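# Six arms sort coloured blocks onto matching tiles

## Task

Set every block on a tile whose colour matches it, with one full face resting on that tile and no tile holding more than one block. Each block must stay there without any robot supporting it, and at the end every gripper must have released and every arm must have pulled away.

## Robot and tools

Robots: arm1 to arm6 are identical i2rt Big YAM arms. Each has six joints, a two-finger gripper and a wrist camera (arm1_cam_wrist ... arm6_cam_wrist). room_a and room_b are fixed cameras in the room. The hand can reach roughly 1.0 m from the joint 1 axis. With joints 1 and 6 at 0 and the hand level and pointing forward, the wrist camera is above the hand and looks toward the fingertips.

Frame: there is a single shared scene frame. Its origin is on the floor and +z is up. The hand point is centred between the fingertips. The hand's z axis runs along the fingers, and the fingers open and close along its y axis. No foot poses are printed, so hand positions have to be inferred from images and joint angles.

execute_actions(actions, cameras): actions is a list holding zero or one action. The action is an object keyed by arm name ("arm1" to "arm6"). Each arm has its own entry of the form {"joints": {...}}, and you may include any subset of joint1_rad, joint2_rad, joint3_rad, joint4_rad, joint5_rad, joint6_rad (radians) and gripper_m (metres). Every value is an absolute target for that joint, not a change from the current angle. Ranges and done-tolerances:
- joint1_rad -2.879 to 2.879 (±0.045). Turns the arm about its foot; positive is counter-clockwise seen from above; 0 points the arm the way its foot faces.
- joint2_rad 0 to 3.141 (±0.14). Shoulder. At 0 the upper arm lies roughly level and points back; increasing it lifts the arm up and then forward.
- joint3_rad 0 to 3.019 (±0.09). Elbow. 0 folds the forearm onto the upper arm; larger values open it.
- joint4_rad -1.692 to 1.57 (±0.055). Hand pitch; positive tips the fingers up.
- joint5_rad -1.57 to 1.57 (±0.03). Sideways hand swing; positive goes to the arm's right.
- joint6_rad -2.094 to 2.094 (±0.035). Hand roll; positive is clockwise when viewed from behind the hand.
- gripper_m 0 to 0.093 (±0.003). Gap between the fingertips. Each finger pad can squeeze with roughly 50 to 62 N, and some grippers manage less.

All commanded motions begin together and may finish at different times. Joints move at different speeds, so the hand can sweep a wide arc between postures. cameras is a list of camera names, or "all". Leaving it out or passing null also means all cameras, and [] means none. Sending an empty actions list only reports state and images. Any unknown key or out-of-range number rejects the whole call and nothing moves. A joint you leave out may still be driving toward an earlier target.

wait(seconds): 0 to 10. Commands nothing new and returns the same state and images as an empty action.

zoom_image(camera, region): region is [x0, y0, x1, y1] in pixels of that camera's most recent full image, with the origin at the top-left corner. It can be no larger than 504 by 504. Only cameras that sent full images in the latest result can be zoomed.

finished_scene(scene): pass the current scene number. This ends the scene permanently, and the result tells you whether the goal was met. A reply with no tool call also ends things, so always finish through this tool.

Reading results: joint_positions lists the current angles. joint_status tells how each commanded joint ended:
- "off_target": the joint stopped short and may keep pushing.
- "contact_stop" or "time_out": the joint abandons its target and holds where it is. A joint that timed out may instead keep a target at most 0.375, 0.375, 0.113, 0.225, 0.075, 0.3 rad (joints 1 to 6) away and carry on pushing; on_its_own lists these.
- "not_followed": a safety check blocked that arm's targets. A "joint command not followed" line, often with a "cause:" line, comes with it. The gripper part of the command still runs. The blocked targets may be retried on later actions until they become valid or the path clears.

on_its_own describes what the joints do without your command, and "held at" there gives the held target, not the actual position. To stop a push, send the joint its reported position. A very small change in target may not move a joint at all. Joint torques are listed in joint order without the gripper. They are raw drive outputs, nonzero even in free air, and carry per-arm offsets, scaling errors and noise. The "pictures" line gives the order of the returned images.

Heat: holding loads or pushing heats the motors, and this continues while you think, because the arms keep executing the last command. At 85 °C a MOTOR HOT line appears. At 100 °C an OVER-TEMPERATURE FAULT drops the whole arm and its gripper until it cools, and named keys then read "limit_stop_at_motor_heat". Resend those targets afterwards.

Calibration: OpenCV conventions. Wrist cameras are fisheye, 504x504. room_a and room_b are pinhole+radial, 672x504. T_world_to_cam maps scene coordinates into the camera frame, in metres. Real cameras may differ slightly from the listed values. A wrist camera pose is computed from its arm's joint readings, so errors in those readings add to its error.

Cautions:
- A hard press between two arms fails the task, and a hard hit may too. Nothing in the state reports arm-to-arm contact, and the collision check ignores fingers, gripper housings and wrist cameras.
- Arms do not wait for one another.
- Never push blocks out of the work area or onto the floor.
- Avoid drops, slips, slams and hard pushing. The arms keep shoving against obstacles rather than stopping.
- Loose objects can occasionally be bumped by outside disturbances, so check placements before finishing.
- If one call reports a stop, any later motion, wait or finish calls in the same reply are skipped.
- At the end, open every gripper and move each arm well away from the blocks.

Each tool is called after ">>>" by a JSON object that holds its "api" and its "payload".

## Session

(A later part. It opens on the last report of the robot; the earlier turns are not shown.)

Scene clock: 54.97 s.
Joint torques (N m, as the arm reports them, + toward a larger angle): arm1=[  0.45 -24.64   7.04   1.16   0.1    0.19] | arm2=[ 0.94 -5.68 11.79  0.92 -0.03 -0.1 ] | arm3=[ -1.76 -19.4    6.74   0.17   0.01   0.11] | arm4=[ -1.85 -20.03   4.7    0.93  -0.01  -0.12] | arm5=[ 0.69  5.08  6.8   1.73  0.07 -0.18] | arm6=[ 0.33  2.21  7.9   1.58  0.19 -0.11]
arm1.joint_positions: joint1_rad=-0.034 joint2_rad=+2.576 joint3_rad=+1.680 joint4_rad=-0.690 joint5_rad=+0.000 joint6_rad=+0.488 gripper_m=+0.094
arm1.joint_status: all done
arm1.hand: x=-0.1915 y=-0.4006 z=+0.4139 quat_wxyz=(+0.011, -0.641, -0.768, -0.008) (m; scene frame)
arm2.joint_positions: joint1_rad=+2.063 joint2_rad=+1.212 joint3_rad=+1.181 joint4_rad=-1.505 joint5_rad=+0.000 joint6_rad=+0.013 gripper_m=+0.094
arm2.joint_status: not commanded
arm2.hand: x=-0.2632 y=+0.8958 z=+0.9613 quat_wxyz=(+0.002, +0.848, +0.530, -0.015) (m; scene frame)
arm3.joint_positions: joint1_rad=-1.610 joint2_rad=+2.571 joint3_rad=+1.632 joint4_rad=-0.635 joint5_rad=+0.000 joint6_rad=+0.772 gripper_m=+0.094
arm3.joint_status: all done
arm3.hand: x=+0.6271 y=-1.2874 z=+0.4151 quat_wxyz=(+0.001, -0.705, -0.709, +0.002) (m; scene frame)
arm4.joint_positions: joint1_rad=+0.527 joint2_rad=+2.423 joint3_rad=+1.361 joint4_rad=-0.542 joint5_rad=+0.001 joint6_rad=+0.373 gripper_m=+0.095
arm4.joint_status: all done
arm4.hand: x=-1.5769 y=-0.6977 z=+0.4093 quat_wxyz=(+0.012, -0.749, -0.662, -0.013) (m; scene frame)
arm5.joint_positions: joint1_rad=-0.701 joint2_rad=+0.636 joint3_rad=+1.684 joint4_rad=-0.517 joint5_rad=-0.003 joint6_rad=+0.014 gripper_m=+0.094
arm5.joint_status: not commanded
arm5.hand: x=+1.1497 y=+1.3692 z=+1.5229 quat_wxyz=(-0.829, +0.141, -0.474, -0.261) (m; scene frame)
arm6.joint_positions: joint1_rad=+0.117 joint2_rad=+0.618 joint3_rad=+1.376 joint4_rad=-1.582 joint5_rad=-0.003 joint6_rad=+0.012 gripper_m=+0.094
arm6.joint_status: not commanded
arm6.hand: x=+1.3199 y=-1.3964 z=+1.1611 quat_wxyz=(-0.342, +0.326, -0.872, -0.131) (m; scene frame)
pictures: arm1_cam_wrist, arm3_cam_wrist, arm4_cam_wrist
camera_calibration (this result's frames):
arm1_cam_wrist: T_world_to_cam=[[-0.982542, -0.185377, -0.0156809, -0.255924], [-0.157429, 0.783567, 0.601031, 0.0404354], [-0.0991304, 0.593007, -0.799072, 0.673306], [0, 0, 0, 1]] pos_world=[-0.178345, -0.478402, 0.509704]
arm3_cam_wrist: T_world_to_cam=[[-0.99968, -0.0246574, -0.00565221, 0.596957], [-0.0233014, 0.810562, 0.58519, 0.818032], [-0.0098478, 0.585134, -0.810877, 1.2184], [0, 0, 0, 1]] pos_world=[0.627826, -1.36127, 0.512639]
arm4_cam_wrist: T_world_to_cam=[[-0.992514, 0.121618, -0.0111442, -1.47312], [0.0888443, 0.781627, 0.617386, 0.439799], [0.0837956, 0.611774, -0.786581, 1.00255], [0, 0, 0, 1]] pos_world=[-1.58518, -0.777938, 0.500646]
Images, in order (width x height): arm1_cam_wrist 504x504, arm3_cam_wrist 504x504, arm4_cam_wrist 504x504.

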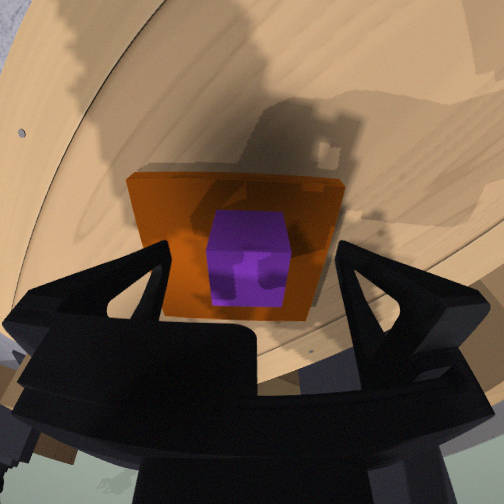

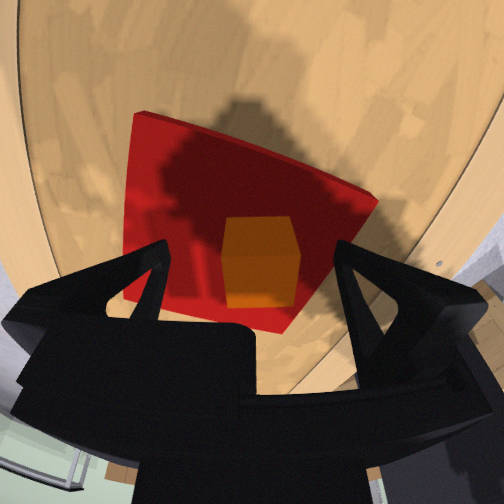

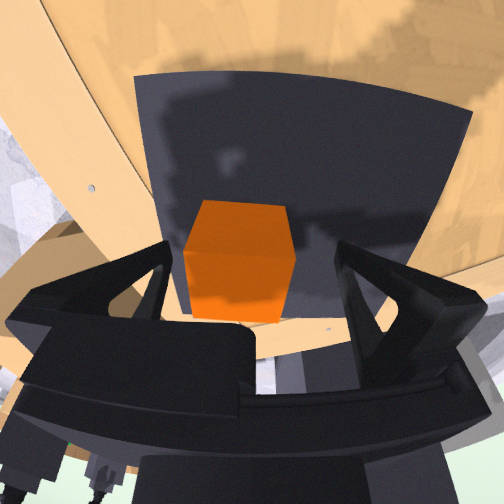

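>>> {"api": "execute_actions", "payload": {"actions": [{"arm1":{"joints":{"gripper_m":0.02}},"arm3":{"joints":{"gripper_m":0.02}},"arm4":{"joints":{"gripper_m":0.025}}}], "cameras": []}}

>>> {"api": "execute_actions", "payload": {"actions": [{"arm1":{"joints":{"joint2_rad":2.2,"joint4_rad":-1.0}},"arm3":{"joints":{"joint2_rad":2.1,"joint4_rad":-1.05}},"arm4":{"joints":{"joint2_rad":1.7,"joint4_rad":-1.2}}}], "cameras": ["arm1_cam_wrist","arm3_cam_wrist","arm4_cam_wrist"]}}

Scene clock: 57.47 s.
Joint torques (N m, as the arm reports them, + toward a larger angle): arm1=[  0.5  -24.58   6.94   1.21   0.11   0.19] | arm2=[ 1.02 -5.92 11.84  0.98 -0.04 -0.11] | arm3=[ -1.71 -19.55   6.72   0.14   0.03   0.11] | arm4=[ -2.03 -19.81   4.72   0.94  -0.01  -0.11] | arm5=[ 0.81  5.06  6.82  1.7   0.07 -0.19] | arm6=[ 0.43  2.4   7.8   1.55  0.19 -0.1 ]
arm1.joint_positions: joint1_rad=-0.034 joint2_rad=+2.576 joint3_rad=+1.680 joint4_rad=-0.690 joint5_rad=+0.000 joint6_rad=+0.489 gripper_m=+0.037
arm1.joint_status: gripper_m off_target (ended at +0.037, target +0.020)
arm1.hand: x=-0.1915 y=-0.4006 z=+0.4139 quat_wxyz=(+0.011, -0.641, -0.767, -0.008) (m; scene frame)
arm2.joint_positions: joint1_rad=+2.063 joint2_rad=+1.212 joint3_rad=+1.181 joint4_rad=-1.505 joint5_rad=+0.000 joint6_rad=+0.013 gripper_m=+0.094
arm2.joint_status: not commanded
arm2.hand: x=-0.2632 y=+0.8958 z=+0.9613 quat_wxyz=(+0.002, +0.848, +0.530, -0.015) (m; scene frame)
arm3.joint_positions: joint1_rad=-1.610 joint2_rad=+2.571 joint3_rad=+1.632 joint4_rad=-0.635 joint5_rad=+0.000 joint6_rad=+0.772 gripper_m=+0.031
arm3.joint_status: gripper_m off_target (ended at +0.031, target +0.020)
arm3.hand: x=+0.6269 y=-1.2872 z=+0.4147 quat_wxyz=(+0.002, -0.705, -0.709, +0.002) (m; scene frame)
arm4.joint_positions: joint1_rad=+0.527 joint2_rad=+2.423 joint3_rad=+1.361 joint4_rad=-0.542 joint5_rad=+0.000 joint6_rad=+0.374 gripper_m=+0.042
arm4.joint_status: gripper_m off_target (ended at +0.042, target +0.025)
arm4.hand: x=-1.5768 y=-0.6977 z=+0.4093 quat_wxyz=(+0.012, -0.750, -0.662, -0.013) (m; scene frame)
arm5.joint_positions: joint1_rad=-0.701 joint2_rad=+0.636 joint3_rad=+1.684 joint4_rad=-0.517 joint5_rad=-0.003 joint6_rad=+0.014 gripper_m=+0.094
arm5.joint_status: not commanded
arm5.hand: x=+1.1497 y=+1.3692 z=+1.5229 quat_wxyz=(-0.829, +0.141, -0.474, -0.261) (m; scene frame)
arm6.joint_positions: joint1_rad=+0.117 joint2_rad=+0.618 joint3_rad=+1.376 joint4_rad=-1.582 joint5_rad=-0.003 joint6_rad=+0.012 gripper_m=+0.094
arm6.joint_status: not commanded
arm6.hand: x=+1.3199 y=-1.3964 z=+1.1611 quat_wxyz=(-0.342, +0.326, -0.872, -0.131) (m; scene frame)
pictures: none
No camera images: the call's "cameras" was empty. Leave "cameras" out to get every camera's image.

Scene clock: 59.17 s.
Joint torques (N m, as the arm reports them, + toward a larger angle): arm1=[  0.39 -24.94   7.98   0.25   0.11   0.17] | arm2=[ 0.88 -5.76 11.83  0.95 -0.03 -0.1 ] | arm3=[ -1.72 -20.47   9.53  -0.69   0.03   0.1 ] | arm4=[ -2.01 -16.71   9.49   0.53  -0.01  -0.13] | arm5=[ 0.74  4.98  6.79  1.76  0.08 -0.19] | arm6=[ 0.36  2.73  7.98  1.54  0.18 -0.11]
arm1.joint_positions: joint1_rad=-0.034 joint2_rad=+2.188 joint3_rad=+1.698 joint4_rad=-0.985 joint5_rad=+0.000 joint6_rad=+0.489 gripper_m=+0.037
arm1.joint_status: all done
arm1.hand: x=-0.1647 y=-0.4386 z=+0.6566 quat_wxyz=(-0.042, -0.641, -0.766, +0.004) (m; scene frame)
arm2.joint_positions: joint1_rad=+2.063 joint2_rad=+1.212 joint3_rad=+1.181 joint4_rad=-1.505 joint5_rad=+0.000 joint6_rad=+0.013 gripper_m=+0.094
arm2.joint_status: not commanded
arm2.hand: x=-0.2632 y=+0.8958 z=+0.9613 quat_wxyz=(+0.002, +0.848, +0.530, -0.015) (m; scene frame)
arm3.joint_positions: joint1_rad=-1.610 joint2_rad=+2.105 joint3_rad=+1.636 joint4_rad=-1.037 joint5_rad=+0.000 joint6_rad=+0.772 gripper_m=+0.031
arm3.joint_status: all done
arm3.hand: x=+0.6473 y=-1.3065 z=+0.6952 quat_wxyz=(-0.033, -0.705, -0.709, +0.002) (m; scene frame)
arm4.joint_positions: joint1_rad=+0.527 joint2_rad=+1.704 joint3_rad=+1.351 joint4_rad=-1.191 joint5_rad=+0.000 joint6_rad=+0.374 gripper_m=+0.042
arm4.joint_status: all done
arm4.hand: x=-1.5875 y=-0.6743 z=+0.7787 quat_wxyz=(-0.014, -0.750, -0.661, +0.001) (m; scene frame)
arm5.joint_positions: joint1_rad=-0.701 joint2_rad=+0.636 joint3_rad=+1.684 joint4_rad=-0.517 joint5_rad=-0.003 joint6_rad=+0.014 gripper_m=+0.094
arm5.joint_status: not commanded
arm5.hand: x=+1.1497 y=+1.3692 z=+1.5229 quat_wxyz=(-0.829, +0.141, -0.474, -0.261) (m; scene frame)
arm6.joint_positions: joint1_rad=+0.117 joint2_rad=+0.618 joint3_rad=+1.376 joint4_rad=-1.582 joint5_rad=-0.003 joint6_rad=+0.012 gripper_m=+0.094
arm6.joint_status: not commanded
arm6.hand: x=+1.3199 y=-1.3964 z=+1.1611 quat_wxyz=(-0.342, +0.326, -0.872, -0.131) (m; scene frame)
pictures: arm1_cam_wrist, arm3_cam_wrist, arm4_cam_wrist
camera_calibration (this result's frames):
arm1_cam_wrist: T_world_to_cam=[[-0.980084, -0.187083, -0.0666, -0.199735], [-0.194165, 0.832422, 0.519012, -0.00220144], [-0.041659, 0.521607, -0.852168, 0.905476], [0, 0, 0, 1]] pos_world=[-0.158463, -0.507838, 0.759458]
arm3_cam_wrist: T_world_to_cam=[[-0.998287, -0.0263146, -0.052249, 0.647546], [-0.0505244, 0.838039, 0.543266, 0.752739], [0.0294909, 0.544976, -0.837933, 1.3977], [0, 0, 0, 1]] pos_world=[0.643249, -1.3755, 0.796075]
arm4_cam_wrist: T_world_to_cam=[[-0.992006, 0.121851, -0.0328096, -1.46456], [0.0811901, 0.815339, 0.573263, 0.239352], [0.0966034, 0.566016, -0.818715, 1.29412], [0, 0, 0, 1]] pos_world=[-1.5973, -0.749189, 0.874254]
Images, in order (width x height): arm1_cam_wrist 504x504, arm3_cam_wrist 504x504, arm4_cam_wrist 504x504.

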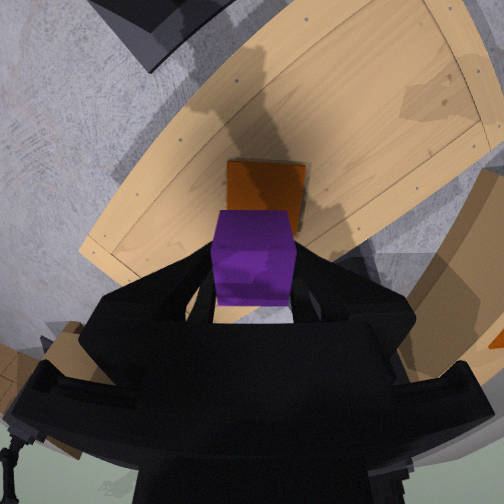

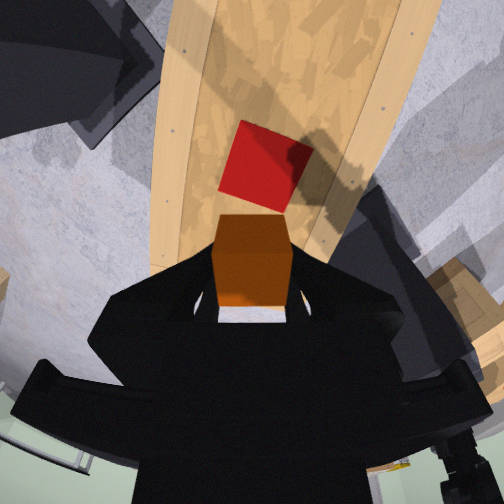

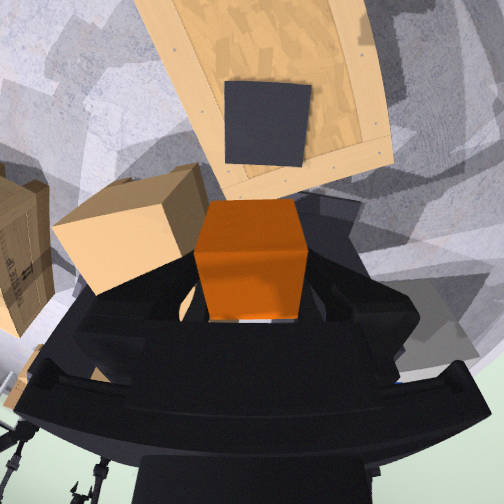

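>>> {"api": "execute_actions", "payload": {"actions": [{"arm1":{"joints":{"joint1_rad":2.135,"joint2_rad":2.3,"joint3_rad":1.74,"joint6_rad":0}},"arm2":{"joints":{"joint1_rad":1.2}},"arm3":{"joints":{"joint1_rad":1.43,"joint6_rad":0,"joint2_rad":2.2,"joint3_rad":1.6,"joint4_rad":-0.95}},"arm4":{"joints":{"joint1_rad":0.9,"joint6_rad":0}}}], "cameras": ["arm1_cam_wrist","arm3_cam_wrist","room_a"]}}

Scene clock: 66.73 s.
Joint torques (N m, as the arm reports them, + toward a larger angle): arm1=[  0.85 -27.09   7.96   0.17   0.15  -0.07] | arm2=[-0.07 -5.45 11.81  0.96 -0.02 -0.1 ] | arm3=[ -1.58 -21.63   7.99  -0.21  -0.04  -0.07] | arm4=[ -1.7  -16.6    9.52   0.52   0.01  -0.26] | arm5=[ 0.89  5.11  6.79  1.72  0.07 -0.19] | arm6=[ 0.1   2.32  7.94  1.55  0.19 -0.12]
arm1.joint_positions: joint1_rad=+2.144 joint2_rad=+2.303 joint3_rad=+1.728 joint4_rad=-0.985 joint5_rad=-0.002 joint6_rad=+0.010 gripper_m=+0.037
arm1.joint_status: all done
arm1.hand: x=-0.3814 y=+0.6986 z=+0.6110 quat_wxyz=(-0.009, +0.591, -0.806, -0.009) (m; scene frame)
arm2.joint_positions: joint1_rad=+1.207 joint2_rad=+1.212 joint3_rad=+1.181 joint4_rad=-1.505 joint5_rad=+0.000 joint6_rad=+0.013 gripper_m=+0.094
arm2.joint_status: all done
arm2.hand: x=-0.4469 y=+1.1130 z=+0.9656 quat_wxyz=(-0.004, +0.991, +0.131, -0.021) (m; scene frame)
arm3.joint_positions: joint1_rad=+1.439 joint2_rad=+2.215 joint3_rad=+1.598 joint4_rad=-0.951 joint5_rad=+0.000 joint6_rad=+0.008 gripper_m=+0.031
arm3.joint_status: all done
arm3.hand: x=-0.1829 y=-0.3798 z=+0.6164 quat_wxyz=(+0.001, +0.901, -0.433, -0.002) (m; scene frame)
arm4.joint_positions: joint1_rad=+0.902 joint2_rad=+1.704 joint3_rad=+1.351 joint4_rad=-1.191 joint5_rad=-0.001 joint6_rad=+0.008 gripper_m=+0.042
arm4.joint_status: all done
arm4.hand: x=-1.4171 y=-0.5950 z=+0.7810 quat_wxyz=(-0.016, -0.459, -0.888, +0.001) (m; scene frame)
arm5.joint_positions: joint1_rad=-0.701 joint2_rad=+0.636 joint3_rad=+1.684 joint4_rad=-0.517 joint5_rad=-0.003 joint6_rad=+0.014 gripper_m=+0.094
arm5.joint_status: not commanded
arm5.hand: x=+1.1497 y=+1.3692 z=+1.5229 quat_wxyz=(-0.829, +0.141, -0.474, -0.261) (m; scene frame)
arm6.joint_positions: joint1_rad=+0.117 joint2_rad=+0.618 joint3_rad=+1.376 joint4_rad=-1.582 joint5_rad=-0.003 joint6_rad=+0.012 gripper_m=+0.094
arm6.joint_status: not commanded
arm6.hand: x=+1.3199 y=-1.3964 z=+1.1611 quat_wxyz=(-0.342, +0.326, -0.872, -0.131) (m; scene frame)
pictures: arm1_cam_wrist, arm3_cam_wrist, room_a
camera_calibration (this result's frames):
arm1_cam_wrist: T_world_to_cam=[[0.955788, -0.293138, -0.0232375, 0.583603], [-0.230899, -0.797085, 0.55798, 0.133298], [-0.182088, -0.527945, -0.829529, 0.930227], [0, 0, 0, 1]] pos_world=[-0.357639, 0.768435, 0.710833]
arm3_cam_wrist: T_world_to_cam=[[0.767864, 0.64046, -0.0139786, 0.39176], [0.526405, -0.618385, 0.583522, -0.495438], [0.365079, -0.455424, -0.811977, 0.516646], [0, 0, 0, 1]] pos_world=[-0.228633, -0.321985, 0.71408]
Images, in order (width x height): arm1_cam_wrist 504x504, arm3_cam_wrist 504x504, room_a 672x504.

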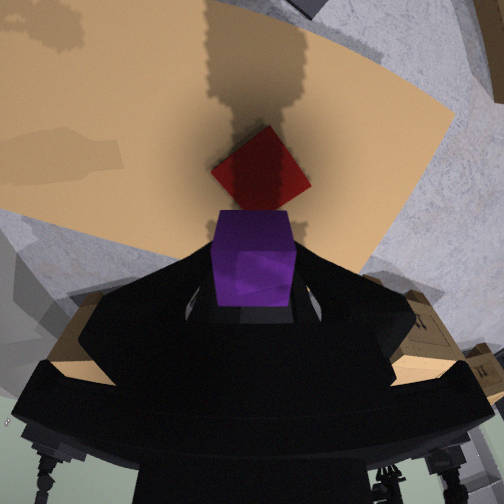

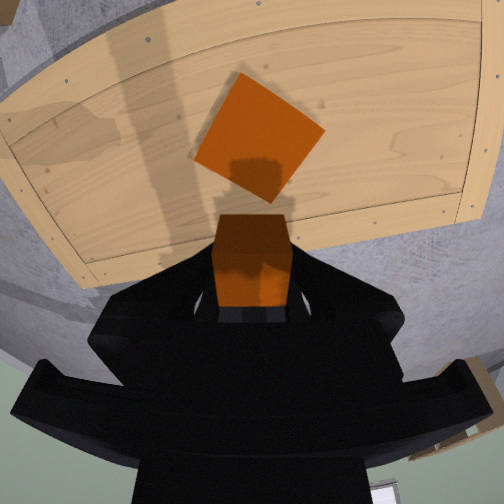

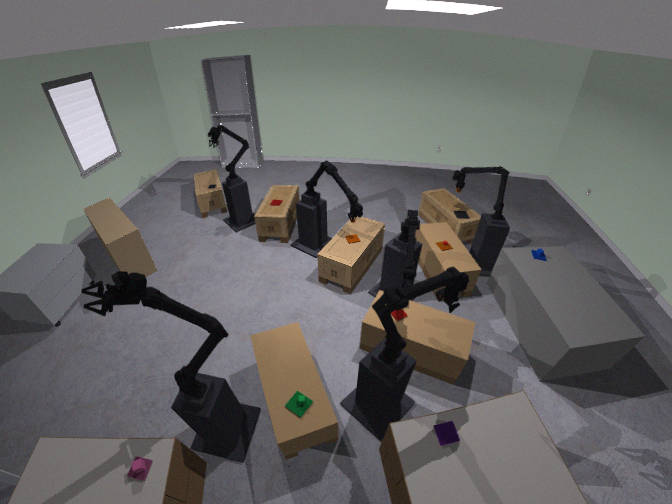

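>>> {"api": "execute_actions", "payload": {"actions": [{"arm1":{"joints":{"joint1_rad":2.115,"joint2_rad":2.57,"joint3_rad":1.765,"joint4_rad":-0.73}},"arm3":{"joints":{"joint2_rad":2.55,"joint3_rad":1.725,"joint4_rad":-0.71,"joint6_rad":0.5}}}], "cameras": ["arm1_cam_wrist","arm3_cam_wrist"]}}

Scene clock: 72.33 s.
Joint torques (N m, as the arm reports them, + toward a larger angle): arm1=[  0.26 -29.5    7.08   1.26   0.15  -0.08] | arm2=[ 0.04 -5.61 11.83  0.92 -0.03 -0.1 ] | arm3=[ -1.56 -23.66   7.94   0.2    0.05   0.15] | arm4=[ -1.9  -16.71   9.51   0.54   0.02  -0.26] | arm5=[ 0.82  4.95  6.84  1.75  0.07 -0.18] | arm6=[ 0.29  2.39  7.97  1.56  0.18 -0.1 ]
arm1.joint_positions: joint1_rad=+2.124 joint2_rad=+2.589 joint3_rad=+1.746 joint4_rad=-0.746 joint5_rad=-0.002 joint6_rad=+0.010 gripper_m=+0.037
arm1.joint_status: all done
arm1.hand: x=-0.3749 y=+0.6789 z=+0.4376 quat_wxyz=(+0.003, +0.583, -0.812, -0.001) (m; scene frame)
arm2.joint_positions: joint1_rad=+1.207 joint2_rad=+1.212 joint3_rad=+1.181 joint4_rad=-1.505 joint5_rad=+0.000 joint6_rad=+0.013 gripper_m=+0.094
arm2.joint_status: not commanded
arm2.hand: x=-0.4469 y=+1.1130 z=+0.9656 quat_wxyz=(-0.004, +0.991, +0.131, -0.021) (m; scene frame)
arm3.joint_positions: joint1_rad=+1.439 joint2_rad=+2.571 joint3_rad=+1.704 joint4_rad=-0.723 joint5_rad=-0.002 joint6_rad=+0.489 gripper_m=+0.031
arm3.joint_status: all done
arm3.hand: x=-0.1860 y=-0.3774 z=+0.4317 quat_wxyz=(+0.004, +0.773, -0.635, +0.009) (m; scene frame)
arm4.joint_positions: joint1_rad=+0.902 joint2_rad=+1.704 joint3_rad=+1.351 joint4_rad=-1.191 joint5_rad=-0.001 joint6_rad=+0.008 gripper_m=+0.042
arm4.joint_status: not commanded
arm4.hand: x=-1.4171 y=-0.5950 z=+0.7810 quat_wxyz=(-0.016, -0.459, -0.888, +0.001) (m; scene frame)
arm5.joint_positions: joint1_rad=-0.701 joint2_rad=+0.636 joint3_rad=+1.684 joint4_rad=-0.517 joint5_rad=-0.003 joint6_rad=+0.014 gripper_m=+0.094
arm5.joint_status: not commanded
arm5.hand: x=+1.1497 y=+1.3692 z=+1.5229 quat_wxyz=(-0.829, +0.141, -0.474, -0.261) (m; scene frame)
arm6.joint_positions: joint1_rad=+0.117 joint2_rad=+0.618 joint3_rad=+1.376 joint4_rad=-1.582 joint5_rad=-0.003 joint6_rad=+0.012 gripper_m=+0.094
arm6.joint_status: not commanded
arm6.hand: x=+1.3199 y=-1.3964 z=+1.1611 quat_wxyz=(-0.342, +0.326, -0.872, -0.131) (m; scene frame)
pictures: arm1_cam_wrist, arm3_cam_wrist
camera_calibration (this result's frames):
arm1_cam_wrist: T_world_to_cam=[[0.949596, -0.312597, -0.0234714, 0.578555], [-0.241294, -0.776682, 0.581844, 0.187644], [-0.200113, -0.546853, -0.812961, 0.77606], [0, 0, 0, 1]] pos_world=[-0.348816, 0.750986, 0.535307]
arm3_cam_wrist: T_world_to_cam=[[0.977097, 0.212716, -0.00572212, 0.263941], [0.17328, -0.779769, 0.60161, -0.51895], [0.12351, -0.588823, -0.79877, 0.267906], [0, 0, 0, 1]] pos_world=[-0.201061, -0.303056, 0.527711]
Images, in order (width x height): arm1_cam_wrist 504x504, arm3_cam_wrist 504x504.

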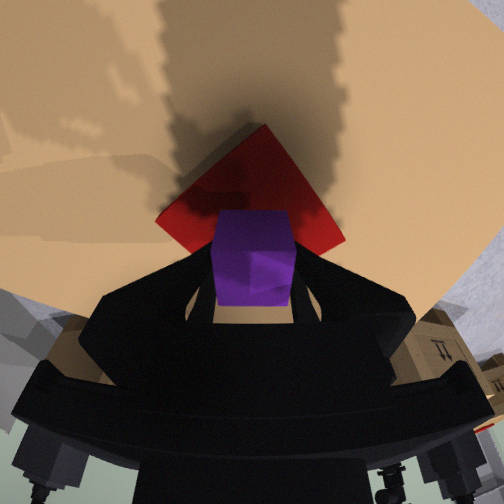

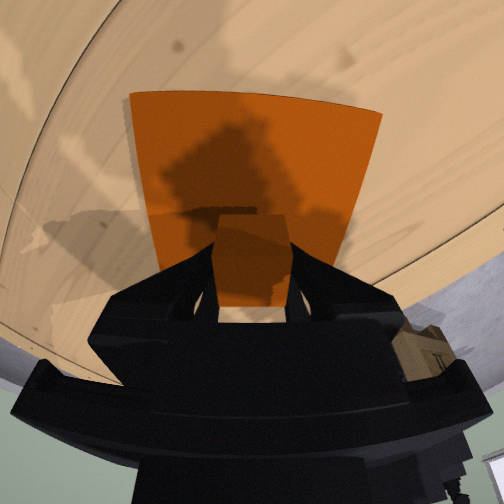

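>>> {"api": "execute_actions", "payload": {"actions": [{"arm1":{"joints":{"joint2_rad":2.64,"joint4_rad":-0.69}},"arm3":{"joints":{"joint2_rad":2.61,"joint3_rad":1.76,"joint4_rad":-0.66}}}], "cameras": ["arm1_cam_wrist","arm3_cam_wrist"]}}

Scene clock: 75.63 s.
Joint torques (N m, as the arm reports them, + toward a larger angle): arm1=[  0.44 -25.7    6.94   1.26   0.15  -0.07] | arm2=[ 0.01 -5.46 11.82  0.94 -0.04 -0.1 ] | arm3=[ -1.49 -21.06   8.96   0.38   0.04   0.13] | arm4=[ -1.73 -16.56   9.52   0.53   0.02  -0.24] | arm5=[ 0.78  5.04  6.81  1.72  0.07 -0.19] | arm6=[ 0.51  2.32  7.92  1.62  0.19 -0.12]
arm1.joint_positions: joint1_rad=+2.124 joint2_rad=+2.619 joint3_rad=+1.746 joint4_rad=-0.707 joint5_rad=-0.002 joint6_rad=+0.010 gripper_m=+0.037
arm1.joint_status: all done
arm1.hand: x=-0.3756 y=+0.6771 z=+0.4194 quat_wxyz=(-0.001, +0.583, -0.812, -0.004) (m; scene frame)
arm2.joint_positions: joint1_rad=+1.207 joint2_rad=+1.212 joint3_rad=+1.181 joint4_rad=-1.505 joint5_rad=+0.000 joint6_rad=+0.013 gripper_m=+0.094
arm2.joint_status: not commanded
arm2.hand: x=-0.4469 y=+1.1130 z=+0.9656 quat_wxyz=(-0.004, +0.991, +0.131, -0.021) (m; scene frame)
arm3.joint_positions: joint1_rad=+1.439 joint2_rad=+2.594 joint3_rad=+1.730 joint4_rad=-0.674 joint5_rad=-0.002 joint6_rad=+0.490 gripper_m=+0.031
arm3.joint_status: all done
arm3.hand: x=-0.1969 y=-0.3641 z=+0.4243 quat_wxyz=(-0.001, +0.772, -0.635, -0.017) (m; scene frame)
arm4.joint_positions: joint1_rad=+0.902 joint2_rad=+1.704 joint3_rad=+1.351 joint4_rad=-1.191 joint5_rad=-0.001 joint6_rad=+0.008 gripper_m=+0.042
arm4.joint_status: not commanded
arm4.hand: x=-1.4171 y=-0.5950 z=+0.7810 quat_wxyz=(-0.016, -0.459, -0.888, +0.001) (m; scene frame)
arm5.joint_positions: joint1_rad=-0.701 joint2_rad=+0.636 joint3_rad=+1.684 joint4_rad=-0.517 joint5_rad=-0.003 joint6_rad=+0.014 gripper_m=+0.094
arm5.joint_status: not commanded
arm5.hand: x=+1.1497 y=+1.3692 z=+1.5229 quat_wxyz=(-0.829, +0.141, -0.474, -0.261) (m; scene frame)
arm6.joint_positions: joint1_rad=+0.117 joint2_rad=+0.618 joint3_rad=+1.376 joint4_rad=-1.582 joint5_rad=-0.003 joint6_rad=+0.012 gripper_m=+0.094
arm6.joint_status: not commanded
arm6.hand: x=+1.3199 y=-1.3964 z=+1.1611 quat_wxyz=(-0.342, +0.326, -0.872, -0.131) (m; scene frame)
pictures: arm1_cam_wrist, arm3_cam_wrist
camera_calibration (this result's frames):
arm1_cam_wrist: T_world_to_cam=[[0.949656, -0.312413, -0.0234904, 0.578086], [-0.24303, -0.781913, 0.574062, 0.202802], [-0.197712, -0.539453, -0.818475, 0.758318], [0, 0, 0, 1]] pos_world=[-0.349767, 0.748252, 0.517823]
arm3_cam_wrist: T_world_to_cam=[[0.976639, 0.212871, -0.0293693, 0.281697], [0.192073, -0.803474, 0.563505, -0.491013], [0.0963563, -0.555982, -0.82559, 0.28917], [0, 0, 0, 1]] pos_world=[-0.208669, -0.293707, 0.523697]
Images, in order (width x height): arm1_cam_wrist 504x504, arm3_cam_wrist 504x504.

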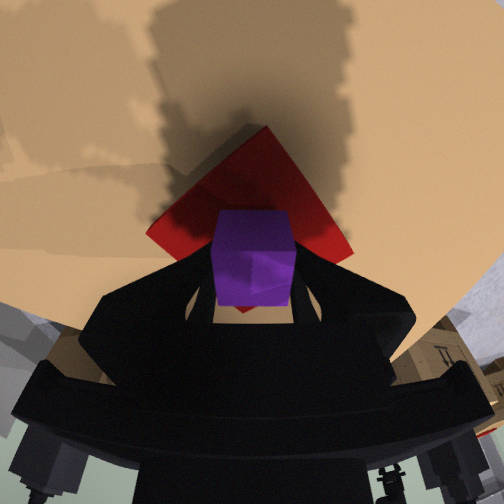

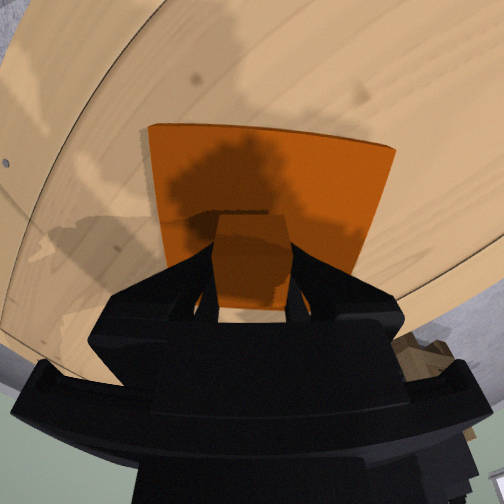

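>>> {"api": "execute_actions", "payload": {"actions": [{"arm1":{"joints":{"joint2_rad":2.675}},"arm3":{"joints":{"joint2_rad":2.635}}}], "cameras": ["arm1_cam_wrist","arm3_cam_wrist"]}}

Scene clock: 77.93 s.
Joint torques (N m, as the arm reports them, + toward a larger angle): arm1=[  0.48 -23.09   6.79   1.19   0.1   -0.07] | arm2=[-0.08 -5.57 11.86  0.96 -0.03 -0.1 ] | arm3=[ -1.45 -20.21   8.58   0.3    0.05   0.13] | arm4=[ -1.77 -16.56   9.54   0.51   0.02  -0.26] | arm5=[ 0.79  5.19  6.8   1.72  0.07 -0.18] | arm6=[ 0.75  2.49  8.    1.53  0.16 -0.13]
arm1.joint_positions: joint1_rad=+2.124 joint2_rad=+2.629 joint3_rad=+1.746 joint4_rad=-0.705 joint5_rad=-0.001 joint6_rad=+0.010 gripper_m=+0.037
arm1.joint_status: all done
arm1.hand: x=-0.3766 y=+0.6737 z=+0.4134 quat_wxyz=(+0.002, +0.583, -0.812, -0.001) (m; scene frame)
arm2.joint_positions: joint1_rad=+1.207 joint2_rad=+1.212 joint3_rad=+1.181 joint4_rad=-1.505 joint5_rad=+0.000 joint6_rad=+0.013 gripper_m=+0.094
arm2.joint_status: not commanded
arm2.hand: x=-0.4469 y=+1.1130 z=+0.9656 quat_wxyz=(-0.004, +0.991, +0.131, -0.021) (m; scene frame)
arm3.joint_positions: joint1_rad=+1.439 joint2_rad=+2.609 joint3_rad=+1.733 joint4_rad=-0.673 joint5_rad=-0.002 joint6_rad=+0.490 gripper_m=+0.031
arm3.joint_status: all done
arm3.hand: x=-0.1941 y=-0.3676 z=+0.4157 quat_wxyz=(+0.000, +0.772, -0.635, -0.011) (m; scene frame)
arm4.joint_positions: joint1_rad=+0.902 joint2_rad=+1.704 joint3_rad=+1.351 joint4_rad=-1.191 joint5_rad=-0.001 joint6_rad=+0.008 gripper_m=+0.042
arm4.joint_status: not commanded
arm4.hand: x=-1.4171 y=-0.5950 z=+0.7810 quat_wxyz=(-0.016, -0.459, -0.888, +0.001) (m; scene frame)
arm5.joint_positions: joint1_rad=-0.701 joint2_rad=+0.636 joint3_rad=+1.684 joint4_rad=-0.517 joint5_rad=-0.003 joint6_rad=+0.014 gripper_m=+0.094
arm5.joint_status: not commanded
arm5.hand: x=+1.1497 y=+1.3692 z=+1.5229 quat_wxyz=(-0.829, +0.141, -0.474, -0.261) (m; scene frame)
arm6.joint_positions: joint1_rad=+0.117 joint2_rad=+0.618 joint3_rad=+1.376 joint4_rad=-1.582 joint5_rad=-0.003 joint6_rad=+0.012 gripper_m=+0.094
arm6.joint_status: not commanded
arm6.hand: x=+1.3199 y=-1.3964 z=+1.1611 quat_wxyz=(-0.342, +0.326, -0.872, -0.131) (m; scene frame)
pictures: arm1_cam_wrist, arm3_cam_wrist
camera_calibration (this result's frames):
arm1_cam_wrist: T_world_to_cam=[[0.949614, -0.31257, -0.0230932, 0.577817], [-0.241783, -0.777455, 0.580607, 0.198145], [-0.199434, -0.545769, -0.813856, 0.753047], [0, 0, 0, 1]] pos_world=[-0.350611, 0.745647, 0.511171]
arm3_cam_wrist: T_world_to_cam=[[0.97691, 0.212295, -0.0240269, 0.277054], [0.187562, -0.798328, 0.57227, -0.49212], [0.102308, -0.563563, -0.819713, 0.275718], [0, 0, 0, 1]] pos_world=[-0.206562, -0.296306, 0.514292]
Images, in order (width x height): arm1_cam_wrist 504x504, arm3_cam_wrist 504x504.

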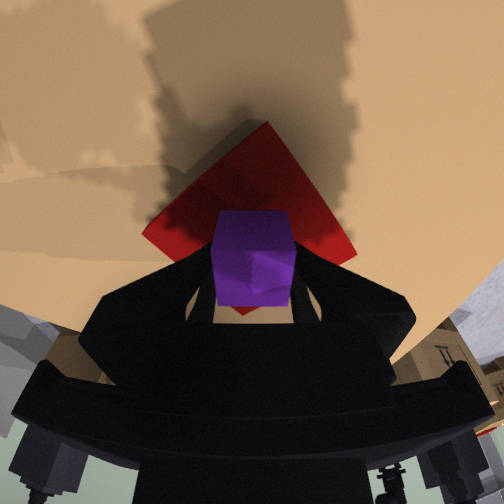

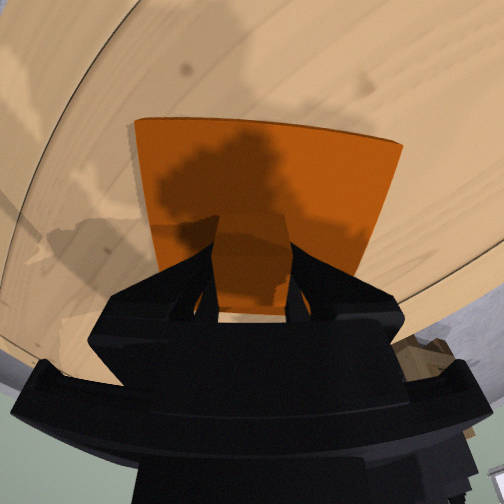

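>>> {"api": "execute_actions", "payload": {"actions": [{"arm1":{"joints":{"gripper_m":0.093,"joint2_rad":2.63}},"arm3":{"joints":{"gripper_m":0.093,"joint2_rad":2.61}}}], "cameras": []}}

>>> {"api": "execute_actions", "payload": {"actions": [{"arm1":{"joints":{"joint2_rad":2.2,"joint4_rad":-1.1}},"arm3":{"joints":{"joint2_rad":2.0,"joint4_rad":-1.2}}}], "cameras": ["arm1_cam_wrist","arm3_cam_wrist"]}}

>>> {"api": "execute_actions", "payload": {"actions": [{"arm1":{"joints":{"joint1_rad":-1.96}},"arm3":{"joints":{"joint1_rad":-0.8,"joint2_rad":1.2,"joint3_rad":1.0,"joint4_rad":-1.3}},"arm2":{"joints":{"joint1_rad":2.06,"joint2_rad":2.39,"joint3_rad":1.55,"joint4_rad":-0.69,"joint6_rad":-0.15}}}], "cameras": ["arm1_cam_wrist","arm2_cam_wrist","room_b"]}}

Scene clock: 84.80 s.
Joint torques (N m, as the arm reports them, + toward a larger angle): arm1=[  0.35 -27.2    6.79   1.09   0.12  -0.07] | arm2=[ 0.04 -5.63 11.82  0.93 -0.02 -0.1 ] | arm3=[ -1.5  -21.92   8.57   0.35   0.05   0.12] | arm4=[ -1.74 -16.56   9.45   0.51   0.02  -0.26] | arm5=[ 0.71  5.02  6.82  1.71  0.06 -0.19] | arm6=[ 0.16  2.23  7.85  1.53  0.2  -0.08]
arm1.joint_positions: joint1_rad=+2.124 joint2_rad=+2.629 joint3_rad=+1.746 joint4_rad=-0.704 joint5_rad=-0.001 joint6_rad=+0.010 gripper_m=+0.093
arm1.joint_status: all done
arm1.hand: x=-0.3766 y=+0.6739 z=+0.4134 quat_wxyz=(+0.002, +0.583, -0.812, -0.001) (m; scene frame)
arm2.joint_positions: joint1_rad=+1.207 joint2_rad=+1.212 joint3_rad=+1.181 joint4_rad=-1.505 joint5_rad=+0.000 joint6_rad=+0.013 gripper_m=+0.094
arm2.joint_status: not commanded
arm2.hand: x=-0.4469 y=+1.1130 z=+0.9656 quat_wxyz=(-0.004, +0.991, +0.131, -0.021) (m; scene frame)
arm3.joint_positions: joint1_rad=+1.439 joint2_rad=+2.609 joint3_rad=+1.733 joint4_rad=-0.673 joint5_rad=-0.002 joint6_rad=+0.490 gripper_m=+0.093
arm3.joint_status: all done
arm3.hand: x=-0.1941 y=-0.3676 z=+0.4157 quat_wxyz=(+0.000, +0.772, -0.635, -0.011) (m; scene frame)
arm4.joint_positions: joint1_rad=+0.902 joint2_rad=+1.704 joint3_rad=+1.351 joint4_rad=-1.191 joint5_rad=-0.001 joint6_rad=+0.008 gripper_m=+0.042
arm4.joint_status: not commanded
arm4.hand: x=-1.4171 y=-0.5950 z=+0.7810 quat_wxyz=(-0.016, -0.459, -0.888, +0.001) (m; scene frame)
arm5.joint_positions: joint1_rad=-0.701 joint2_rad=+0.636 joint3_rad=+1.684 joint4_rad=-0.517 joint5_rad=-0.003 joint6_rad=+0.014 gripper_m=+0.094
arm5.joint_status: not commanded
arm5.hand: x=+1.1497 y=+1.3692 z=+1.5229 quat_wxyz=(-0.829, +0.141, -0.474, -0.261) (m; scene frame)
arm6.joint_positions: joint1_rad=+0.117 joint2_rad=+0.618 joint3_rad=+1.376 joint4_rad=-1.582 joint5_rad=-0.003 joint6_rad=+0.012 gripper_m=+0.094
arm6.joint_status: not commanded
arm6.hand: x=+1.3199 y=-1.3964 z=+1.1611 quat_wxyz=(-0.342, +0.326, -0.872, -0.131) (m; scene frame)
pictures: none
No camera images: the call's "cameras" was empty. Leave "cameras" out to get every camera's image.

Scene clock: 86.67 s.
Joint torques (N m, as the arm reports them, + toward a larger angle): arm1=[  0.46 -24.94   8.22   0.2    0.13  -0.08] | arm2=[ 0.   -5.56 11.85  0.98 -0.03 -0.1 ] | arm3=[ -1.53 -20.31  10.52  -0.58   0.04   0.11] | arm4=[ -1.76 -16.54   9.47   0.5    0.    -0.26] | arm5=[ 0.7   5.04  6.81  1.75  0.07 -0.19] | arm6=[ 0.29  2.42  7.97  1.58  0.2  -0.09]
arm1.joint_positions: joint1_rad=+2.124 joint2_rad=+2.185 joint3_rad=+1.759 joint4_rad=-1.085 joint5_rad=-0.001 joint6_rad=+0.010 gripper_m=+0.093
arm1.joint_status: all done
arm1.hand: x=-0.3663 y=+0.7024 z=+0.6951 quat_wxyz=(-0.029, +0.583, -0.812, -0.024) (m; scene frame)
arm2.joint_positions: joint1_rad=+1.207 joint2_rad=+1.212 joint3_rad=+1.181 joint4_rad=-1.505 joint5_rad=+0.000 joint6_rad=+0.013 gripper_m=+0.094
arm2.joint_status: not commanded
arm2.hand: x=-0.4469 y=+1.1130 z=+0.9656 quat_wxyz=(-0.004, +0.991, +0.131, -0.021) (m; scene frame)
arm3.joint_positions: joint1_rad=+1.439 joint2_rad=+2.007 joint3_rad=+1.751 joint4_rad=-1.187 joint5_rad=-0.002 joint6_rad=+0.490 gripper_m=+0.093
arm3.joint_status: all done
arm3.hand: x=-0.2005 y=-0.3575 z=+0.7951 quat_wxyz=(-0.010, +0.771, -0.634, -0.063) (m; scene frame)
arm4.joint_positions: joint1_rad=+0.902 joint2_rad=+1.704 joint3_rad=+1.351 joint4_rad=-1.191 joint5_rad=-0.001 joint6_rad=+0.008 gripper_m=+0.042
arm4.joint_status: not commanded
arm4.hand: x=-1.4171 y=-0.5950 z=+0.7810 quat_wxyz=(-0.016, -0.459, -0.888, +0.001) (m; scene frame)
arm5.joint_positions: joint1_rad=-0.701 joint2_rad=+0.636 joint3_rad=+1.684 joint4_rad=-0.517 joint5_rad=-0.003 joint6_rad=+0.014 gripper_m=+0.094
arm5.joint_status: not commanded
arm5.hand: x=+1.1497 y=+1.3692 z=+1.5229 quat_wxyz=(-0.829, +0.141, -0.474, -0.261) (m; scene frame)
arm6.joint_positions: joint1_rad=+0.117 joint2_rad=+0.618 joint3_rad=+1.376 joint4_rad=-1.582 joint5_rad=-0.003 joint6_rad=+0.012 gripper_m=+0.094
arm6.joint_status: not commanded
arm6.hand: x=+1.3199 y=-1.3964 z=+1.1611 quat_wxyz=(-0.342, +0.326, -0.872, -0.131) (m; scene frame)
pictures: arm1_cam_wrist, arm3_cam_wrist
camera_calibration (this result's frames):
arm1_cam_wrist: T_world_to_cam=[[0.950088, -0.311119, -0.0231924, 0.582725], [-0.254988, -0.817208, 0.516867, 0.126729], [-0.17976, -0.485155, -0.855752, 0.993807], [0, 0, 0, 1]] pos_world=[-0.342679, 0.767011, 0.798464]
arm3_cam_wrist: T_world_to_cam=[[0.973856, 0.215496, -0.071877, 0.328936], [0.222608, -0.842214, 0.49104, -0.644061], [0.0452813, -0.494203, -0.868167, 0.645003], [0, 0, 0, 1]] pos_world=[-0.20617, -0.294559, 0.899872]
Images, in order (width x height): arm1_cam_wrist 504x504, arm3_cam_wrist 504x504.

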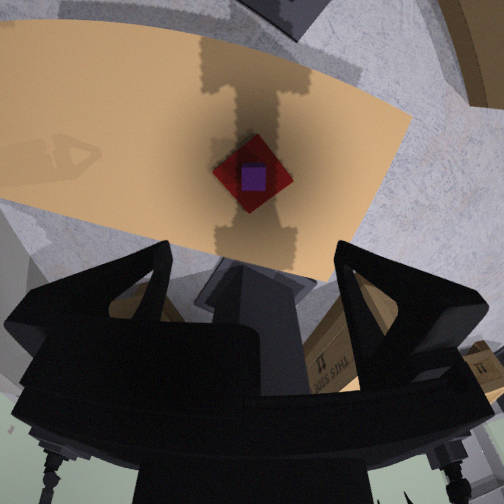

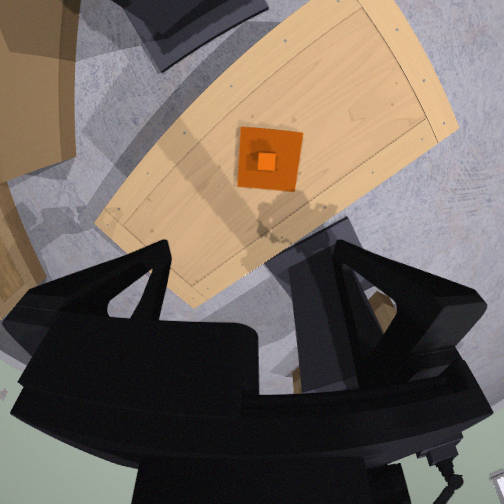

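Scene clock: 89.93 s.
Joint torques (N m, as the arm reports them, + toward a larger angle): arm1=[  1.32 -25.06   8.12   0.18   0.02  -0.07] | arm2=[  0.04 -16.97   7.93   1.19   0.01  -0.11] | arm3=[-1.07 -8.57  9.71 -0.66 -0.02  0.11] | arm4=[ -1.6  -16.7    9.54   0.51   0.01  -0.26] | arm5=[ 0.8   5.09  6.78  1.73  0.08 -0.18] | arm6=[ 0.29  2.65  7.91  1.56  0.18 -0.11]
arm1.joint_positions: joint1_rad=-1.971 joint2_rad=+2.185 joint3_rad=+1.759 joint4_rad=-1.085 joint5_rad=+0.002 joint6_rad=+0.009 gripper_m=+0.093
arm1.joint_status: all done
arm1.hand: x=-1.1995 y=-0.1178 z=+0.6819 quat_wxyz=(+0.003, -0.989, -0.146, +0.028) (m; scene frame)
arm2.joint_positions: joint1_rad=+2.067 joint2_rad=+2.403 joint3_rad=+1.537 joint4_rad=-0.704 joint5_rad=-0.001 joint6_rad=-0.138 gripper_m=+0.094
arm2.joint_status: all done
arm2.hand: x=-0.3722 y=+0.6722 z=+0.5062 quat_wxyz=(-0.007, +0.804, +0.594, +0.000) (m; scene frame)
arm3.joint_positions: joint1_rad=-0.797 joint2_rad=+1.205 joint3_rad=+0.999 joint4_rad=-1.286 joint5_rad=+0.000 joint6_rad=+0.491 gripper_m=+0.093
arm3.joint_status: all done
arm3.hand: x=+0.5495 y=-0.8505 z=+0.8754 quat_wxyz=(-0.037, -0.234, -0.972, -0.008) (m; scene frame)
arm4.joint_positions: joint1_rad=+0.902 joint2_rad=+1.704 joint3_rad=+1.351 joint4_rad=-1.191 joint5_rad=-0.001 joint6_rad=+0.008 gripper_m=+0.042
arm4.joint_status: not commanded
arm4.hand: x=-1.4171 y=-0.5950 z=+0.7810 quat_wxyz=(-0.016, -0.459, -0.888, +0.001) (m; scene frame)
arm5.joint_positions: joint1_rad=-0.701 joint2_rad=+0.636 joint3_rad=+1.684 joint4_rad=-0.517 joint5_rad=-0.003 joint6_rad=+0.014 gripper_m=+0.094
arm5.joint_status: not commanded
arm5.hand: x=+1.1497 y=+1.3692 z=+1.5229 quat_wxyz=(-0.829, +0.141, -0.474, -0.261) (m; scene frame)
arm6.joint_positions: joint1_rad=+0.117 joint2_rad=+0.618 joint3_rad=+1.376 joint4_rad=-1.582 joint5_rad=-0.003 joint6_rad=+0.012 gripper_m=+0.094
arm6.joint_status: not commanded
arm6.hand: x=+1.3199 y=-1.3964 z=+1.1611 quat_wxyz=(-0.342, +0.326, -0.872, -0.131) (m; scene frame)
pictures: arm1_cam_wrist, arm2_cam_wrist, room_b
camera_calibration (this result's frames):
arm1_cam_wrist: T_world_to_cam=[[-0.296839, 0.954922, -0.00339484, -0.241278], [0.806738, 0.252675, 0.534162, 0.638684], [0.51094, 0.155821, -0.845375, 1.33171], [0, 0, 0, 1]] pos_world=[-1.2673, -0.138487, 0.783819]
arm2_cam_wrist: T_world_to_cam=[[-0.954459, 0.298094, 0.0121483, -0.563156], [0.248044, 0.770262, 0.587512, -0.715777], [0.165776, 0.56377, -0.809124, 0.22156], [0, 0, 0, 1]] pos_world=[-0.396694, 0.5943, 0.606639]
Images, in order (width x height): arm1_cam_wrist 504x504, arm2_cam_wrist 504x504, room_b 672x504.

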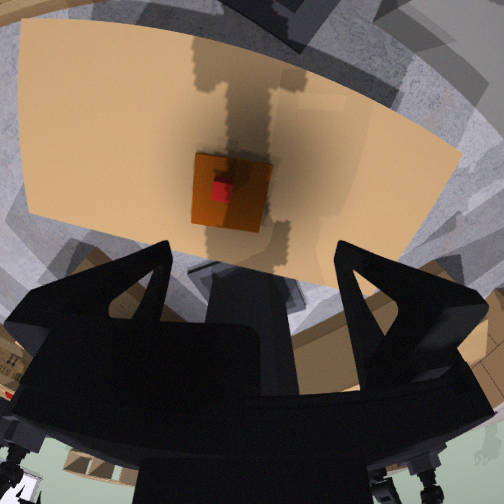

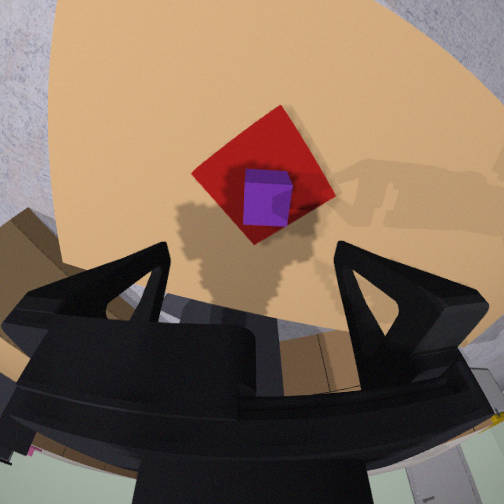

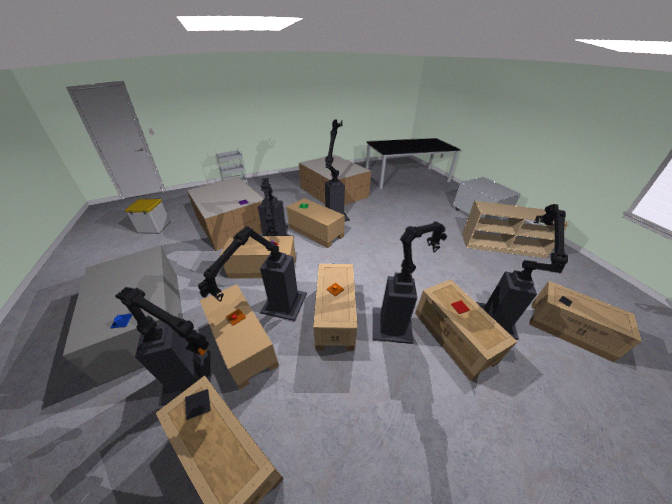

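>>> {"api": "execute_actions", "payload": {"actions": [{"arm1":{"joints":{"joint1_rad":-1.89,"joint2_rad":2.41,"joint3_rad":1.64,"joint4_rad":-0.775,"joint6_rad":0.22}},"arm2":{"joints":{"joint1_rad":2.04,"joint2_rad":2.565,"joint3_rad":1.62,"joint4_rad":-0.59,"joint6_rad":-0.1}}}], "cameras": ["arm1_cam_wrist","arm2_cam_wrist"]}}

Scene clock: 93.90 s.
Joint torques (N m, as the arm reports them, + toward a larger angle): arm1=[  0.25 -27.54   6.94   1.24   0.08   0.19] | arm2=[ -0.67 -17.92   7.27   1.16   0.     0.21] | arm3=[-1.04 -8.55  9.71 -0.67 -0.01  0.11] | arm4=[ -1.63 -16.55   9.52   0.47   0.    -0.26] | arm5=[ 0.83  5.05  6.81  1.74  0.08 -0.17] | arm6=[ 0.45  2.3   7.98  1.54  0.2  -0.09]
arm1.joint_positions: joint1_rad=-1.882 joint2_rad=+2.423 joint3_rad=+1.624 joint4_rad=-0.791 joint5_rad=+0.001 joint6_rad=+0.208 gripper_m=+0.093
arm1.joint_status: all done
arm1.hand: x=-1.1378 y=-0.1528 z=+0.4929 quat_wxyz=(+0.010, -0.996, -0.091, -0.011) (m; scene frame)
arm2.joint_positions: joint1_rad=+2.052 joint2_rad=+2.571 joint3_rad=+1.607 joint4_rad=-0.599 joint5_rad=-0.001 joint6_rad=-0.114 gripper_m=+0.094
arm2.joint_status: all done
arm2.hand: x=-0.3814 y=+0.6753 z=+0.4263 quat_wxyz=(-0.005, +0.815, +0.579, -0.003) (m; scene frame)
arm3.joint_positions: joint1_rad=-0.797 joint2_rad=+1.205 joint3_rad=+0.999 joint4_rad=-1.286 joint5_rad=+0.000 joint6_rad=+0.491 gripper_m=+0.093
arm3.joint_status: not commanded
arm3.hand: x=+0.5495 y=-0.8505 z=+0.8754 quat_wxyz=(-0.037, -0.234, -0.972, -0.008) (m; scene frame)
arm4.joint_positions: joint1_rad=+0.902 joint2_rad=+1.704 joint3_rad=+1.351 joint4_rad=-1.191 joint5_rad=-0.001 joint6_rad=+0.008 gripper_m=+0.042
arm4.joint_status: not commanded
arm4.hand: x=-1.4171 y=-0.5950 z=+0.7810 quat_wxyz=(-0.016, -0.459, -0.888, +0.001) (m; scene frame)
arm5.joint_positions: joint1_rad=-0.701 joint2_rad=+0.636 joint3_rad=+1.684 joint4_rad=-0.517 joint5_rad=-0.003 joint6_rad=+0.014 gripper_m=+0.094
arm5.joint_status: not commanded
arm5.hand: x=+1.1497 y=+1.3692 z=+1.5229 quat_wxyz=(-0.829, +0.141, -0.474, -0.261) (m; scene frame)
arm6.joint_positions: joint1_rad=+0.117 joint2_rad=+0.618 joint3_rad=+1.376 joint4_rad=-1.582 joint5_rad=-0.003 joint6_rad=+0.012 gripper_m=+0.094
arm6.joint_status: not commanded
arm6.hand: x=+1.3199 y=-1.3964 z=+1.1611 quat_wxyz=(-0.342, +0.326, -0.872, -0.131) (m; scene frame)
pictures: arm1_cam_wrist, arm2_cam_wrist
camera_calibration (this result's frames):
arm1_cam_wrist: T_world_to_cam=[[-0.187957, 0.982177, -0.0000307393, -0.0637213], [0.787314, 0.150686, 0.597855, 0.629644], [0.587204, 0.112347, -0.801604, 1.2044], [0, 0, 0, 1]] pos_world=[-1.21493, -0.167604, 0.589016]
arm2_cam_wrist: T_world_to_cam=[[-0.94251, 0.333912, 0.0133165, -0.592075], [0.279077, 0.764561, 0.581001, -0.650504], [0.183822, 0.551316, -0.813794, 0.173971], [0, 0, 0, 1]] pos_world=[-0.408476, 0.599137, 0.527405]
Images, in order (width x height): arm1_cam_wrist 504x504, arm2_cam_wrist 504x504.

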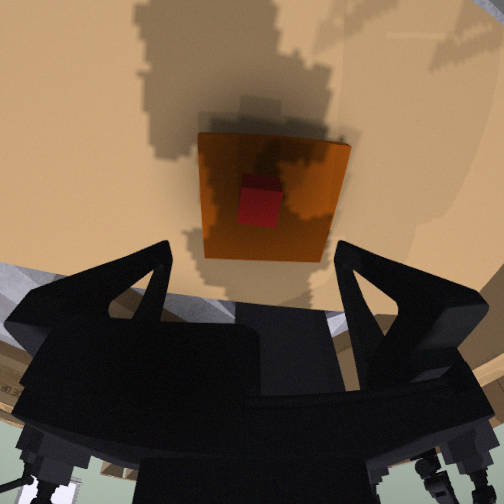

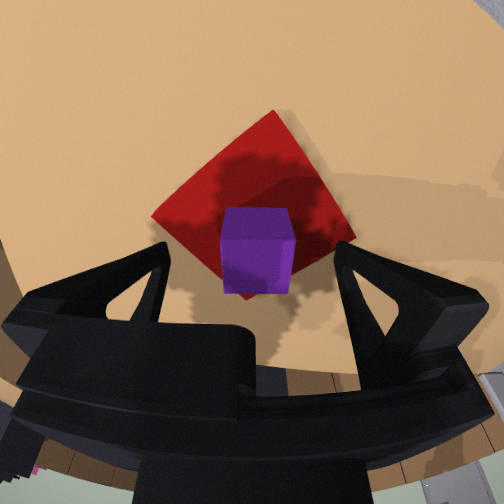

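>>> {"api": "execute_actions", "payload": {"actions": [{"arm1":{"joints":{"joint1_rad":-1.9,"joint2_rad":2.57,"joint3_rad":1.68,"joint4_rad":-0.635,"joint6_rad":0.27}},"arm2":{"joints":{"joint2_rad":2.605,"joint4_rad":-0.565}}}], "cameras": ["arm1_cam_wrist","arm2_cam_wrist"]}}

Scene clock: 97.00 s.
Joint torques (N m, as the arm reports them, + toward a larger angle): arm1=[ -0.33 -26.97   6.46   1.23   0.08   0.19] | arm2=[ -0.41 -14.74   7.37   1.24   0.01   0.21] | arm3=[-1.1  -8.58  9.7  -0.69 -0.01  0.11] | arm4=[ -1.63 -16.52   9.56   0.53   0.01  -0.25] | arm5=[ 0.81  5.09  6.78  1.75  0.07 -0.19] | arm6=[ 0.51  2.52  8.    1.52  0.18 -0.09]
arm1.joint_positions: joint1_rad=-1.886 joint2_rad=+2.569 joint3_rad=+1.661 joint4_rad=-0.650 joint5_rad=+0.001 joint6_rad=+0.258 gripper_m=+0.093
arm1.joint_status: all done
arm1.hand: x=-1.1403 y=-0.1502 z=+0.4156 quat_wxyz=(+0.006, -0.998, -0.064, +0.005) (m; scene frame)
arm2.joint_positions: joint1_rad=+2.052 joint2_rad=+2.581 joint3_rad=+1.607 joint4_rad=-0.580 joint5_rad=-0.001 joint6_rad=-0.114 gripper_m=+0.094
arm2.joint_status: all done
arm2.hand: x=-0.3816 y=+0.6750 z=+0.4207 quat_wxyz=(-0.003, +0.815, +0.579, -0.007) (m; scene frame)
arm3.joint_positions: joint1_rad=-0.797 joint2_rad=+1.205 joint3_rad=+0.999 joint4_rad=-1.286 joint5_rad=+0.000 joint6_rad=+0.491 gripper_m=+0.093
arm3.joint_status: not commanded
arm3.hand: x=+0.5495 y=-0.8505 z=+0.8754 quat_wxyz=(-0.037, -0.234, -0.972, -0.008) (m; scene frame)
arm4.joint_positions: joint1_rad=+0.902 joint2_rad=+1.704 joint3_rad=+1.351 joint4_rad=-1.191 joint5_rad=-0.001 joint6_rad=+0.008 gripper_m=+0.042
arm4.joint_status: not commanded
arm4.hand: x=-1.4171 y=-0.5950 z=+0.7810 quat_wxyz=(-0.016, -0.459, -0.888, +0.001) (m; scene frame)
arm5.joint_positions: joint1_rad=-0.701 joint2_rad=+0.636 joint3_rad=+1.684 joint4_rad=-0.517 joint5_rad=-0.003 joint6_rad=+0.014 gripper_m=+0.094
arm5.joint_status: not commanded
arm5.hand: x=+1.1497 y=+1.3692 z=+1.5229 quat_wxyz=(-0.829, +0.141, -0.474, -0.261) (m; scene frame)
arm6.joint_positions: joint1_rad=+0.117 joint2_rad=+0.618 joint3_rad=+1.376 joint4_rad=-1.582 joint5_rad=-0.003 joint6_rad=+0.012 gripper_m=+0.094
arm6.joint_status: not commanded
arm6.hand: x=+1.3199 y=-1.3964 z=+1.1611 quat_wxyz=(-0.342, +0.326, -0.872, -0.131) (m; scene frame)
pictures: arm1_cam_wrist, arm2_cam_wrist
camera_calibration (this result's frames):
arm1_cam_wrist: T_world_to_cam=[[-0.135401, 0.990767, -0.00682992, -0.00269791], [0.812266, 0.114949, 0.571848, 0.711302], [0.567354, 0.0718814, -0.820331, 1.12269], [0, 0, 0, 1]] pos_world=[-1.2151, -0.159791, 0.514204]
arm2_cam_wrist: T_world_to_cam=[[-0.942497, 0.33391, 0.0142355, -0.592493], [0.2811, 0.768956, 0.574185, -0.646274], [0.18078, 0.54517, -0.818602, 0.174571], [0, 0, 0, 1]] pos_world=[-0.408314, 0.599625, 0.52242]
Images, in order (width x height): arm1_cam_wrist 504x504, arm2_cam_wrist 504x504.

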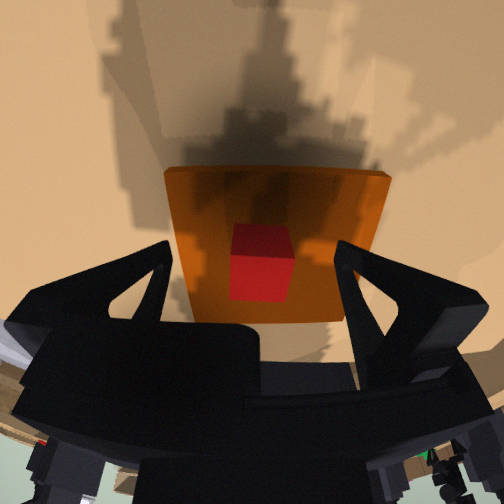

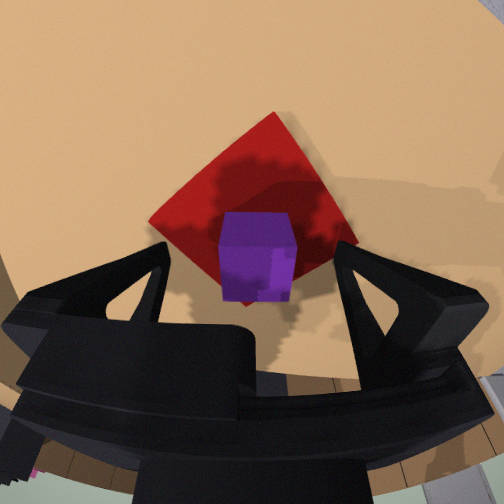

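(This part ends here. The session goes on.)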